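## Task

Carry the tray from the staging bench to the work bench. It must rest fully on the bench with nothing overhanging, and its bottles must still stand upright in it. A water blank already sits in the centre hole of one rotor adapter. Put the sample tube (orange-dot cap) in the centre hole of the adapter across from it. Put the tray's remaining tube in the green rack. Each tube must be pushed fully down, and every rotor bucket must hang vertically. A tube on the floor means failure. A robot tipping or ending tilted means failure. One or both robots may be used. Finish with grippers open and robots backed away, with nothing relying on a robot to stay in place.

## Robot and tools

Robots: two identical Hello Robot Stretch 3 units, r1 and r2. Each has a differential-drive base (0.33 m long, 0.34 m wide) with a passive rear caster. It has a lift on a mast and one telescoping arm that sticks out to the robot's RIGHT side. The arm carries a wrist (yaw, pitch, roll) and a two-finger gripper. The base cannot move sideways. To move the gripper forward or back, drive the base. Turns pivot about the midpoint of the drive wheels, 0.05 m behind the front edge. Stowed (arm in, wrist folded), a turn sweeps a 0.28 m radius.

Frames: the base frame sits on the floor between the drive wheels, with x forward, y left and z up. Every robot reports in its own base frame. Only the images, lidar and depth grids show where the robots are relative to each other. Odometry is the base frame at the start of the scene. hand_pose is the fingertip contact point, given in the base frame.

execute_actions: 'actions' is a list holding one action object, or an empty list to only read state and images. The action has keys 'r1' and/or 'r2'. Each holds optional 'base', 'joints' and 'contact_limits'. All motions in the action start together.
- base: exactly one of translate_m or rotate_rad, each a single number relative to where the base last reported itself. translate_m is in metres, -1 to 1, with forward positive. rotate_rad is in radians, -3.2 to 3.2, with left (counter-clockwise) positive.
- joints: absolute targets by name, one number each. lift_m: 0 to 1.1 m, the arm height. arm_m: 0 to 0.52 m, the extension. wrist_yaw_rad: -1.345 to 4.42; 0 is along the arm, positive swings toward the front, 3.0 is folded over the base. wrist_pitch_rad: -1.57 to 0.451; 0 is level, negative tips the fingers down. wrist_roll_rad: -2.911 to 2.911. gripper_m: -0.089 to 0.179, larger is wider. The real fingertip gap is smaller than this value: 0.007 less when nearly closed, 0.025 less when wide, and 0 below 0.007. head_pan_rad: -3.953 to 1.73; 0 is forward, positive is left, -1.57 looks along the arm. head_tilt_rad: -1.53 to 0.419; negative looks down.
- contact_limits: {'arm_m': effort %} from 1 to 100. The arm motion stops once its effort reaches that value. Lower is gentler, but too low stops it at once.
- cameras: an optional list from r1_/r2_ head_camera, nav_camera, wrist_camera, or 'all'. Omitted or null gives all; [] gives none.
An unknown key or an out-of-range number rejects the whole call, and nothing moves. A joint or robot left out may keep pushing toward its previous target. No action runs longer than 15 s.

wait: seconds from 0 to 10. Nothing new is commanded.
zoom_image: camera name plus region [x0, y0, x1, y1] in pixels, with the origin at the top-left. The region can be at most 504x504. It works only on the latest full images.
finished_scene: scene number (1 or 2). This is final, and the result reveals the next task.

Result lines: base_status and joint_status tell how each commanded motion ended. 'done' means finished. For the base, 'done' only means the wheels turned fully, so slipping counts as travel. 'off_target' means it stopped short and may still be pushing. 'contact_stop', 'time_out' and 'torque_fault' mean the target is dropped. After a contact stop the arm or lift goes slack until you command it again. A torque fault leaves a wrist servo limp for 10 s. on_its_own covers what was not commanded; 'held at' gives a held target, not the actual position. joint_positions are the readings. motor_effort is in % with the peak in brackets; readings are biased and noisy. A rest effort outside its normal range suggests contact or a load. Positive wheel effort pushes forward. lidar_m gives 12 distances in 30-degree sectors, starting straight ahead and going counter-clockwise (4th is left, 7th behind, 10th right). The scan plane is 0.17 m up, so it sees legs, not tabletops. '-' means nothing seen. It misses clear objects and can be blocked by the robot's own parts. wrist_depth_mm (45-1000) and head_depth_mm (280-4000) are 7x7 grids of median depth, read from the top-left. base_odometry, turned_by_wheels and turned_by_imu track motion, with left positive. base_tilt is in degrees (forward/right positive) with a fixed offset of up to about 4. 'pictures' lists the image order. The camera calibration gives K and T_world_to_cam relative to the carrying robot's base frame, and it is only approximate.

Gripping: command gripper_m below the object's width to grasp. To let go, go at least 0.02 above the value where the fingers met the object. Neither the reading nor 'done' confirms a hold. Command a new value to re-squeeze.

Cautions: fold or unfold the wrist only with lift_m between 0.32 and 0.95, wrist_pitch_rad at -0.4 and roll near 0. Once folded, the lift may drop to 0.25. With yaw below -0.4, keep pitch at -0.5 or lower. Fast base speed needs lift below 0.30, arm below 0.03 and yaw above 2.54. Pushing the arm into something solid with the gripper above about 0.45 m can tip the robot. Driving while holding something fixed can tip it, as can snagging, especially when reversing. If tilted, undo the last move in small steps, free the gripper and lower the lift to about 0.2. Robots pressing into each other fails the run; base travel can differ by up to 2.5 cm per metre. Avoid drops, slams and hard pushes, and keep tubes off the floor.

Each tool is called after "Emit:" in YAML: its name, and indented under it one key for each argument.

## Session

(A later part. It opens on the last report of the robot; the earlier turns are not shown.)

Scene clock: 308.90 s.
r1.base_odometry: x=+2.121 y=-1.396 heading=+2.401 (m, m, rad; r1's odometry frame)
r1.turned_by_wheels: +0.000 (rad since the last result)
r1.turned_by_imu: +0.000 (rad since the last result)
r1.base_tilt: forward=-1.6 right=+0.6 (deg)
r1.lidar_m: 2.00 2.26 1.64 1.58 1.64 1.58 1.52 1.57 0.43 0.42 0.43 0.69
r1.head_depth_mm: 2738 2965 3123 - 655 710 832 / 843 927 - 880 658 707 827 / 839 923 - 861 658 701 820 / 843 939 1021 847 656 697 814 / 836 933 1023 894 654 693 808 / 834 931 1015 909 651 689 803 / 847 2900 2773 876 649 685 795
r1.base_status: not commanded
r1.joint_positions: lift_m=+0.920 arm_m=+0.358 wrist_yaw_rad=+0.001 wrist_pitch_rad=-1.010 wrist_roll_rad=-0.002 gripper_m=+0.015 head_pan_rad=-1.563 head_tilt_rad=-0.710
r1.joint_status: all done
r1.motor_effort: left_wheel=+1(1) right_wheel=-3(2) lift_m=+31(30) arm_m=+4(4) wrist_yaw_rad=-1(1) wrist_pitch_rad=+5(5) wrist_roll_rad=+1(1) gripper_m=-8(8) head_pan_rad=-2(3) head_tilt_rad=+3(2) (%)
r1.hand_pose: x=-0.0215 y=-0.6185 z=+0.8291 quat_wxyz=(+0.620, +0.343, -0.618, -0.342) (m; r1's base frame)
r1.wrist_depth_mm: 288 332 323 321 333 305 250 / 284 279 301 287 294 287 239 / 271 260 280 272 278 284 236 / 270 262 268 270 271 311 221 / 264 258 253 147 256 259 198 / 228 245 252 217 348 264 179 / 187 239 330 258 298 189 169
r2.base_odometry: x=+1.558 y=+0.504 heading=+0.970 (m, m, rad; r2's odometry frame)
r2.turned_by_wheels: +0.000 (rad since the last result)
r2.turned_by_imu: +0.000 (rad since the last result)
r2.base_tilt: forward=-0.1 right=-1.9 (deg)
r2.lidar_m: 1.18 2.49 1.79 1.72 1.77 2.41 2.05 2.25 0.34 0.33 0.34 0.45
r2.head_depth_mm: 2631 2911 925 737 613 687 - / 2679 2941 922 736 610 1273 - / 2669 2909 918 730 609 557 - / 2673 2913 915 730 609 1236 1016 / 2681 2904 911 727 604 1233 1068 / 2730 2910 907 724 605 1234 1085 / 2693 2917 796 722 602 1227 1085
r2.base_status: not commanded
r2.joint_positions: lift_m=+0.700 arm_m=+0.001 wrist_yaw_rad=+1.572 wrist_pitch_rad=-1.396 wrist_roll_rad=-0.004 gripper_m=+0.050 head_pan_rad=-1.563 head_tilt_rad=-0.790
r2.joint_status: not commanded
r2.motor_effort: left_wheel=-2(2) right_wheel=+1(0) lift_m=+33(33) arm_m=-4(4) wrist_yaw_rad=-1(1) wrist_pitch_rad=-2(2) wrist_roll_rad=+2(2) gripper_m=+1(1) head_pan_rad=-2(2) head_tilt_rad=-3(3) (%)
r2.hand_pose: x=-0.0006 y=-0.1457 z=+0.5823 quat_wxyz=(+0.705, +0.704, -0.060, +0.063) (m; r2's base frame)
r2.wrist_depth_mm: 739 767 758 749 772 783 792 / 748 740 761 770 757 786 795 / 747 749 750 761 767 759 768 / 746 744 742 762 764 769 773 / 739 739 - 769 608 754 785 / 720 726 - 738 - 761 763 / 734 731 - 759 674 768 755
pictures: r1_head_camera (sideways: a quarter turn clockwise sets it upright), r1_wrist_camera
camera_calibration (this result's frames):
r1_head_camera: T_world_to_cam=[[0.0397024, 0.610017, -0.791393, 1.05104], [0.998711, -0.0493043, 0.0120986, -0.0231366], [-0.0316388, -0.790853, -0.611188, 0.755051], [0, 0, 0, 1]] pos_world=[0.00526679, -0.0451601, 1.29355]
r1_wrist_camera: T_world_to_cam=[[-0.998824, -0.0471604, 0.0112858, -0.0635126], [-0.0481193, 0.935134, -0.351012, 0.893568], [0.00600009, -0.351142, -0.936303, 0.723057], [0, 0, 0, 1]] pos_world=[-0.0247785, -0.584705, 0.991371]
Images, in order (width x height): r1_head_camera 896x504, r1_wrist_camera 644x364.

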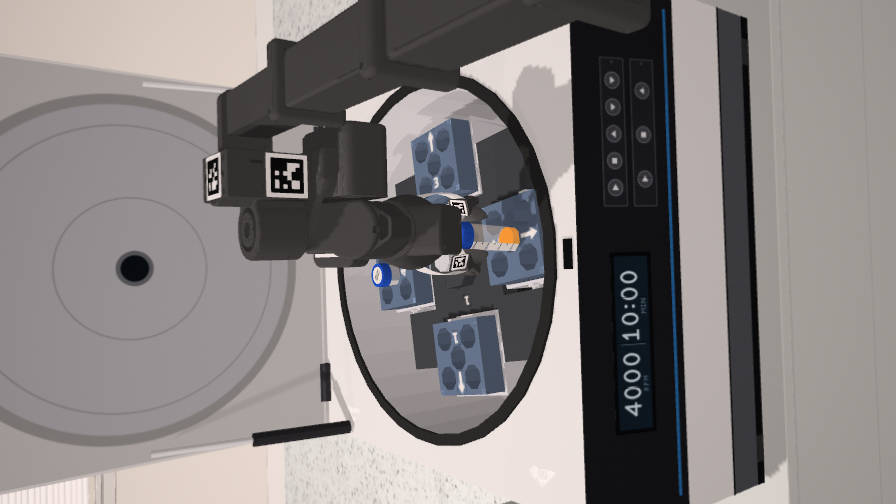

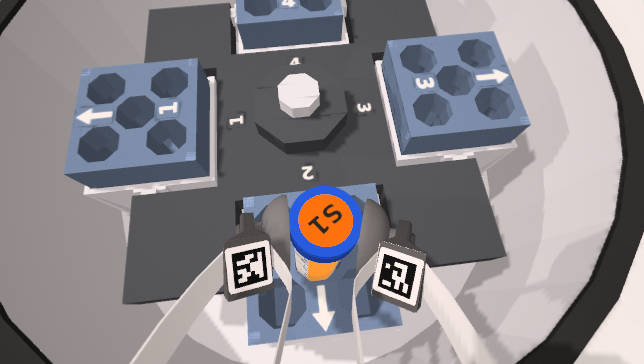

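Emit:
execute_actions:
  actions:
    - {"r1":{"joints":{"lift_m":0.893}}}
  cameras: []

Emit:
execute_actions:
  actions:
    - {"r1":{"joints":{"gripper_m":0.06}}}
  cameras: []

Emit:
execute_actions:
  actions:
    - {"r1":{"joints":{"lift_m":1.0}}}
  cameras: []

Emit:
execute_actions:
  actions:
    - {"r1":{"joints":{"lift_m":1.09,"arm_m":0.1}}}
  cameras: ["r1_wrist_camera","r1_nav_camera"]

Scene clock: 313.60 s.
r1.base_odometry: x=+2.121 y=-1.396 heading=+2.401 (m, m, rad; r1's odometry frame)
r1.turned_by_wheels: +0.000 (rad since the last result)
r1.turned_by_imu: +0.000 (rad since the last result)
r1.base_tilt: forward=-1.6 right=+0.7 (deg)
r1.lidar_m: 2.00 2.27 1.64 1.59 1.64 1.58 1.52 1.57 0.43 0.42 0.43 0.69
r1.head_depth_mm: 2711 2998 2966 - 654 731 834 / 843 943 - 886 657 705 829 / 840 941 - 858 656 702 821 / 840 936 1025 849 655 697 813 / 838 937 1027 890 653 692 811 / 835 933 1015 906 652 689 802 / 844 2932 2739 875 648 685 795
r1.base_status: not commanded
r1.joint_positions: lift_m=+0.893 arm_m=+0.358 wrist_yaw_rad=+0.001 wrist_pitch_rad=-1.009 wrist_roll_rad=-0.002 gripper_m=+0.015 head_pan_rad=-1.563 head_tilt_rad=-0.710
r1.joint_status: all done
r1.motor_effort: left_wheel=+1(1) right_wheel=-2(3) lift_m=+30(28) arm_m=+5(5) wrist_yaw_rad=-1(2) wrist_pitch_rad=+4(5) wrist_roll_rad=+1(1) gripper_m=-8(8) head_pan_rad=-2(2) head_tilt_rad=+3(3) (%)
r1.hand_pose: x=-0.0215 y=-0.6188 z=+0.8022 quat_wxyz=(+0.620, +0.343, -0.618, -0.341) (m; r1's base frame)
r1.wrist_depth_mm: 286 299 290 291 277 271 237 / 253 242 271 247 259 247 239 / 229 226 253 251 253 260 234 / 256 239 241 216 240 247 222 / 266 225 227 149 227 233 197 / 228 214 218 208 330 266 171 / 188 242 303 203 284 190 144
r2.base_odometry: x=+1.558 y=+0.504 heading=+0.970 (m, m, rad; r2's odometry frame)
r2.turned_by_wheels: +0.000 (rad since the last result)
r2.turned_by_imu: +0.000 (rad since the last result)
r2.base_tilt: forward=+0.0 right=-1.9 (deg)
r2.lidar_m: 1.18 2.48 1.79 1.72 1.77 2.39 2.06 2.24 0.34 0.33 0.34 0.45
r2.head_depth_mm: 2656 2931 930 735 613 688 - / 2653 2952 921 735 611 1275 - / 2666 2928 918 732 609 555 - / 2693 2877 916 730 609 1239 1019 / 2697 2890 912 729 606 1235 1070 / 2672 2883 906 724 603 1229 1087 / 2711 2921 795 727 602 1230 1079
r2.base_status: not commanded
r2.joint_positions: lift_m=+0.700 arm_m=+0.001 wrist_yaw_rad=+1.572 wrist_pitch_rad=-1.396 wrist_roll_rad=-0.004 gripper_m=+0.050 head_pan_rad=-1.563 head_tilt_rad=-0.790
r2.joint_status: not commanded
r2.motor_effort: left_wheel=-2(2) right_wheel=+1(1) lift_m=+33(33) arm_m=-4(4) wrist_yaw_rad=-1(1) wrist_pitch_rad=-2(1) wrist_roll_rad=+2(1) gripper_m=+1(1) head_pan_rad=-3(2) head_tilt_rad=-3(4) (%)
r2.hand_pose: x=-0.0006 y=-0.1457 z=+0.5823 quat_wxyz=(+0.705, +0.704, -0.060, +0.063) (m; r2's base frame)
r2.wrist_depth_mm: 737 762 757 763 764 779 793 / 756 750 761 784 774 787 778 / 753 739 772 757 761 768 786 / 745 743 748 764 758 775 769 / 725 745 - 750 597 771 771 / 739 736 - 763 - 777 765 / 729 743 - 752 665 754 757
pictures: none
No camera images: the call's "cameras" was empty. Leave "cameras" out to get every camera's image.

Scene clock: 314.53 s.
r1.base_odometry: x=+2.121 y=-1.396 heading=+2.401 (m, m, rad; r1's odometry frame)
r1.turned_by_wheels: +0.000 (rad since the last result)
r1.turned_by_imu: +0.000 (rad since the last result)
r1.base_tilt: forward=-1.7 right=+0.6 (deg)
r1.lidar_m: 2.00 2.26 1.65 1.58 1.64 1.58 1.52 1.57 0.43 0.41 0.43 0.69
r1.head_depth_mm: 2683 2978 2980 - 657 731 833 / 842 946 - 890 656 706 829 / 843 944 - 857 659 701 821 / 841 937 1023 865 656 697 817 / 835 936 1025 890 653 693 808 / 833 930 1016 903 652 688 803 / 844 2897 2733 875 648 686 795
r1.base_status: not commanded
r1.joint_positions: lift_m=+0.893 arm_m=+0.358 wrist_yaw_rad=+0.001 wrist_pitch_rad=-1.009 wrist_roll_rad=-0.002 gripper_m=+0.060 head_pan_rad=-1.563 head_tilt_rad=-0.710
r1.joint_status: all done
r1.motor_effort: left_wheel=+1(1) right_wheel=-3(2) lift_m=+29(30) arm_m=+4(4) wrist_yaw_rad=-1(0) wrist_pitch_rad=+4(4) wrist_roll_rad=+1(1) gripper_m=+0(81) head_pan_rad=-2(3) head_tilt_rad=+3(3) (%)
r1.hand_pose: x=-0.0215 y=-0.6188 z=+0.8022 quat_wxyz=(+0.620, +0.343, -0.618, -0.341) (m; r1's base frame)
r1.wrist_depth_mm: 285 296 291 291 277 275 236 / 253 242 268 245 260 248 241 / 229 228 251 251 253 259 236 / 257 238 240 230 242 246 222 / 266 225 227 170 226 232 199 / 229 215 189 204 221 256 172 / 186 254 309 202 288 190 144
r2.base_odometry: x=+1.558 y=+0.504 heading=+0.970 (m, m, rad; r2's odometry frame)
r2.turned_by_wheels: +0.000 (rad since the last result)
r2.turned_by_imu: +0.000 (rad since the last result)
r2.base_tilt: forward=+0.0 right=-1.9 (deg)
r2.lidar_m: 1.18 2.47 1.79 1.72 1.78 2.41 2.06 2.25 0.34 0.33 0.34 0.45
r2.head_depth_mm: 2652 2937 930 738 612 688 - / 2642 2923 925 735 612 1270 - / 2684 2897 913 733 608 556 - / 2663 2887 916 732 607 1236 1022 / 2663 2905 910 724 606 1230 1064 / 2696 2890 910 726 603 1229 1085 / 2712 2934 796 723 603 1225 1083
r2.base_status: not commanded
r2.joint_positions: lift_m=+0.700 arm_m=+0.001 wrist_yaw_rad=+1.572 wrist_pitch_rad=-1.396 wrist_roll_rad=-0.004 gripper_m=+0.050 head_pan_rad=-1.563 head_tilt_rad=-0.790
r2.joint_status: not commanded
r2.motor_effort: left_wheel=-2(2) right_wheel=+1(1) lift_m=+33(33) arm_m=-4(4) wrist_yaw_rad=-1(1) wrist_pitch_rad=-2(2) wrist_roll_rad=+2(2) gripper_m=+1(1) head_pan_rad=-2(2) head_tilt_rad=-5(3) (%)
r2.hand_pose: x=-0.0006 y=-0.1457 z=+0.5823 quat_wxyz=(+0.705, +0.704, -0.060, +0.063) (m; r2's base frame)
r2.wrist_depth_mm: 752 768 758 759 770 766 791 / 738 756 752 754 764 776 766 / 739 757 750 768 778 772 805 / 738 743 755 748 766 763 776 / 746 744 - 752 603 764 797 / 742 753 - 733 - 772 769 / 738 726 - 742 669 749 777
pictures: none
No camera images: the call's "cameras" was empty. Leave "cameras" out to get every camera's image.

Scene clock: 316.33 s.
r1.base_odometry: x=+2.121 y=-1.396 heading=+2.401 (m, m, rad; r1's odometry frame)
r1.turned_by_wheels: +0.000 (rad since the last result)
r1.turned_by_imu: +0.000 (rad since the last result)
r1.base_tilt: forward=-1.7 right=+0.7 (deg)
r1.lidar_m: 2.00 2.26 1.65 1.58 1.64 1.58 1.52 1.57 0.43 0.41 0.43 0.69
r1.head_depth_mm: 2699 - 2589 1964 656 710 833 / 828 - 1026 878 657 706 829 / 828 - 1031 865 656 700 821 / 838 934 1024 856 656 695 814 / 835 933 1023 890 652 692 806 / 835 931 1016 903 651 690 801 / 846 2921 2757 875 649 686 797
r1.base_status: not commanded
r1.joint_positions: lift_m=+1.000 arm_m=+0.358 wrist_yaw_rad=+0.001 wrist_pitch_rad=-1.009 wrist_roll_rad=-0.002 gripper_m=+0.060 head_pan_rad=-1.563 head_tilt_rad=-0.710
r1.joint_status: all done
r1.motor_effort: left_wheel=+1(1) right_wheel=-3(3) lift_m=+38(40) arm_m=+4(5) wrist_yaw_rad=-1(1) wrist_pitch_rad=+4(4) wrist_roll_rad=+1(1) gripper_m=+1(0) head_pan_rad=-3(2) head_tilt_rad=+2(3) (%)
r1.hand_pose: x=-0.0215 y=-0.6188 z=+0.9089 quat_wxyz=(+0.620, +0.343, -0.618, -0.341) (m; r1's base frame)
r1.wrist_depth_mm: 665 363 439 430 421 357 - / 333 391 400 399 409 345 - / 313 374 374 361 361 349 - / 295 347 349 348 354 352 298 / 272 353 341 317 340 324 275 / 256 318 320 294 374 257 257 / 243 255 404 405 332 244 245
r2.base_odometry: x=+1.558 y=+0.504 heading=+0.970 (m, m, rad; r2's odometry frame)
r2.turned_by_wheels: +0.000 (rad since the last result)
r2.turned_by_imu: +0.000 (rad since the last result)
r2.base_tilt: forward=-0.1 right=-2.1 (deg)
r2.lidar_m: 1.18 2.49 1.79 1.72 1.78 2.40 2.06 2.25 0.34 0.33 0.34 0.45
r2.head_depth_mm: 2640 2911 928 739 613 687 - / 2657 2921 919 735 613 1275 - / 2642 2934 917 735 611 556 - / 2669 2907 911 729 609 1233 1025 / 2683 2892 912 728 606 1230 1071 / 2693 2935 904 722 604 1225 1084 / 2681 2960 793 723 601 1230 1082
r2.base_status: not commanded
r2.joint_positions: lift_m=+0.700 arm_m=+0.001 wrist_yaw_rad=+1.572 wrist_pitch_rad=-1.396 wrist_roll_rad=-0.004 gripper_m=+0.050 head_pan_rad=-1.563 head_tilt_rad=-0.790
r2.joint_status: not commanded
r2.motor_effort: left_wheel=-2(2) right_wheel=+1(1) lift_m=+33(33) arm_m=-4(4) wrist_yaw_rad=+0(2) wrist_pitch_rad=-2(2) wrist_roll_rad=+2(2) gripper_m=+1(0) head_pan_rad=-3(2) head_tilt_rad=-4(4) (%)
r2.hand_pose: x=-0.0006 y=-0.1457 z=+0.5823 quat_wxyz=(+0.705, +0.704, -0.060, +0.063) (m; r2's base frame)
r2.wrist_depth_mm: 739 758 752 766 769 772 802 / 748 752 748 764 769 782 767 / 752 740 766 754 765 761 779 / 732 743 768 766 766 771 765 / 738 739 - 758 597 764 774 / 749 718 - 770 - 773 789 / 732 740 - 763 671 776 780
pictures: none
No camera images: the call's "cameras" was empty. Leave "cameras" out to get every camera's image.

Scene clock: 319.47 s.
r1.base_odometry: x=+2.121 y=-1.396 heading=+2.401 (m, m, rad; r1's odometry frame)
r1.turned_by_wheels: +0.000 (rad since the last result)
r1.turned_by_imu: +0.000 (rad since the last result)
r1.base_tilt: forward=-1.7 right=+0.6 (deg)
r1.lidar_m: 2.00 2.26 1.64 1.59 1.64 1.58 1.52 1.57 0.43 0.42 0.43 0.69
r1.head_depth_mm: - - 2517 1970 656 711 833 / - - - 874 656 704 828 / - - - - 652 703 821 / 845 925 1027 - 653 697 817 / 835 934 1022 903 652 695 806 / 832 934 1016 902 649 691 804 / 846 2910 2740 875 650 685 796
r1.base_status: not commanded
r1.joint_positions: lift_m=+1.090 arm_m=+0.100 wrist_yaw_rad=+0.001 wrist_pitch_rad=-1.009 wrist_roll_rad=-0.002 gripper_m=+0.060 head_pan_rad=-1.563 head_tilt_rad=-0.710
r1.joint_status: all done
r1.motor_effort: left_wheel=+1(1) right_wheel=-2(2) lift_m=+38(42) arm_m=-4(4) wrist_yaw_rad=-1(1) wrist_pitch_rad=+4(4) wrist_roll_rad=+1(1) gripper_m=+0(0) head_pan_rad=-2(3) head_tilt_rad=+2(3) (%)
r1.hand_pose: x=-0.0215 y=-0.3615 z=+0.9989 quat_wxyz=(+0.620, +0.343, -0.618, -0.341) (m; r1's base frame)
r1.wrist_depth_mm: - 528 539 557 531 - - / - 450 519 508 516 455 - / - 407 411 463 411 419 - / - 424 420 409 404 422 - / 787 636 514 551 484 632 - / - - - - - - - / - - - - - - -
r2.base_odometry: x=+1.558 y=+0.504 heading=+0.970 (m, m, rad; r2's odometry frame)
r2.turned_by_wheels: +0.000 (rad since the last result)
r2.turned_by_imu: +0.000 (rad since the last result)
r2.base_tilt: forward=+0.0 right=-2.0 (deg)
r2.lidar_m: 1.18 2.48 1.79 1.72 1.78 2.40 2.06 2.25 0.34 0.32 0.34 0.45
r2.head_depth_mm: 2651 2891 926 736 613 689 - / 2643 2912 922 734 612 1272 - / 2668 2899 918 735 609 556 - / 2683 2920 912 730 608 1237 1018 / 2681 2904 910 728 606 1233 1070 / 2704 2919 907 724 603 1236 1085 / 2735 2962 795 722 603 1229 1083
r2.base_status: not commanded
r2.joint_positions: lift_m=+0.700 arm_m=+0.001 wrist_yaw_rad=+1.572 wrist_pitch_rad=-1.396 wrist_roll_rad=-0.004 gripper_m=+0.050 head_pan_rad=-1.563 head_tilt_rad=-0.790
r2.joint_status: not commanded
r2.motor_effort: left_wheel=-2(2) right_wheel=+1(0) lift_m=+33(33) arm_m=-4(4) wrist_yaw_rad=-1(2) wrist_pitch_rad=-2(2) wrist_roll_rad=+2(2) gripper_m=+1(1) head_pan_rad=-2(2) head_tilt_rad=-5(4) (%)
r2.hand_pose: x=-0.0006 y=-0.1457 z=+0.5823 quat_wxyz=(+0.705, +0.704, -0.060, +0.063) (m; r2's base frame)
r2.wrist_depth_mm: 755 766 762 773 767 784 796 / 747 749 763 744 767 790 758 / 733 746 763 745 757 771 760 / 751 744 750 750 747 762 758 / 749 746 - 748 593 766 779 / 727 739 - 754 - 774 774 / 713 746 - 748 676 760 775
pictures: r1_nav_camera (sideways: a quarter turn counterclockwise sets it upright), r1_wrist_camera
camera_calibration (this result's frames):
r1_nav_camera: T_world_to_cam=[[0.03501, -0.6324, 0.77385, -0.970892], [-0.997988, -0.0630804, -0.0063998, 0.0616696], [0.052862, -0.772069, -0.633336, 0.775558], [0, 0, 0, 1]] pos_world=[0.0545389, -0.0113173, 1.24291]
r1_wrist_camera: T_world_to_cam=[[-0.998824, -0.0471456, 0.0113441, -0.0533602], [-0.0481184, 0.934686, -0.352202, 0.713848], [0.00600163, -0.352334, -0.935855, 0.971428], [0, 0, 0, 1]] pos_world=[-0.0247784, -0.327473, 1.16114]
Images, in order (width x height): r1_nav_camera 672x504, r1_wrist_camera 644x364.

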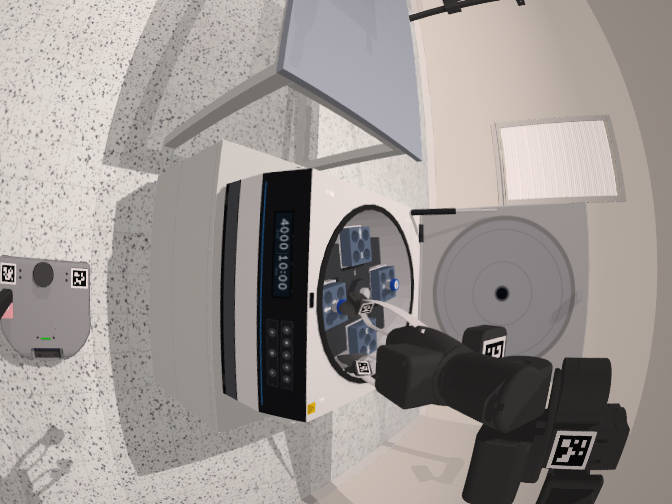

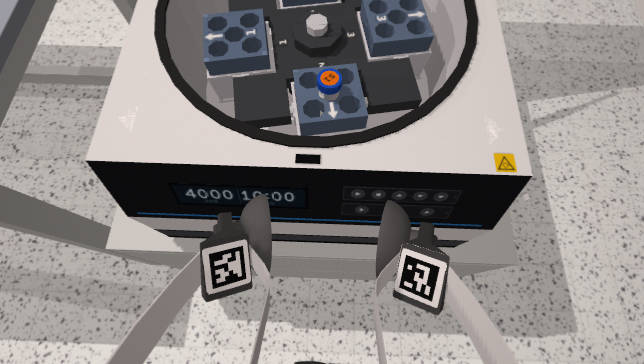

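Emit:
finished_scene:
  scene: 2

The scene is finished: the task was done.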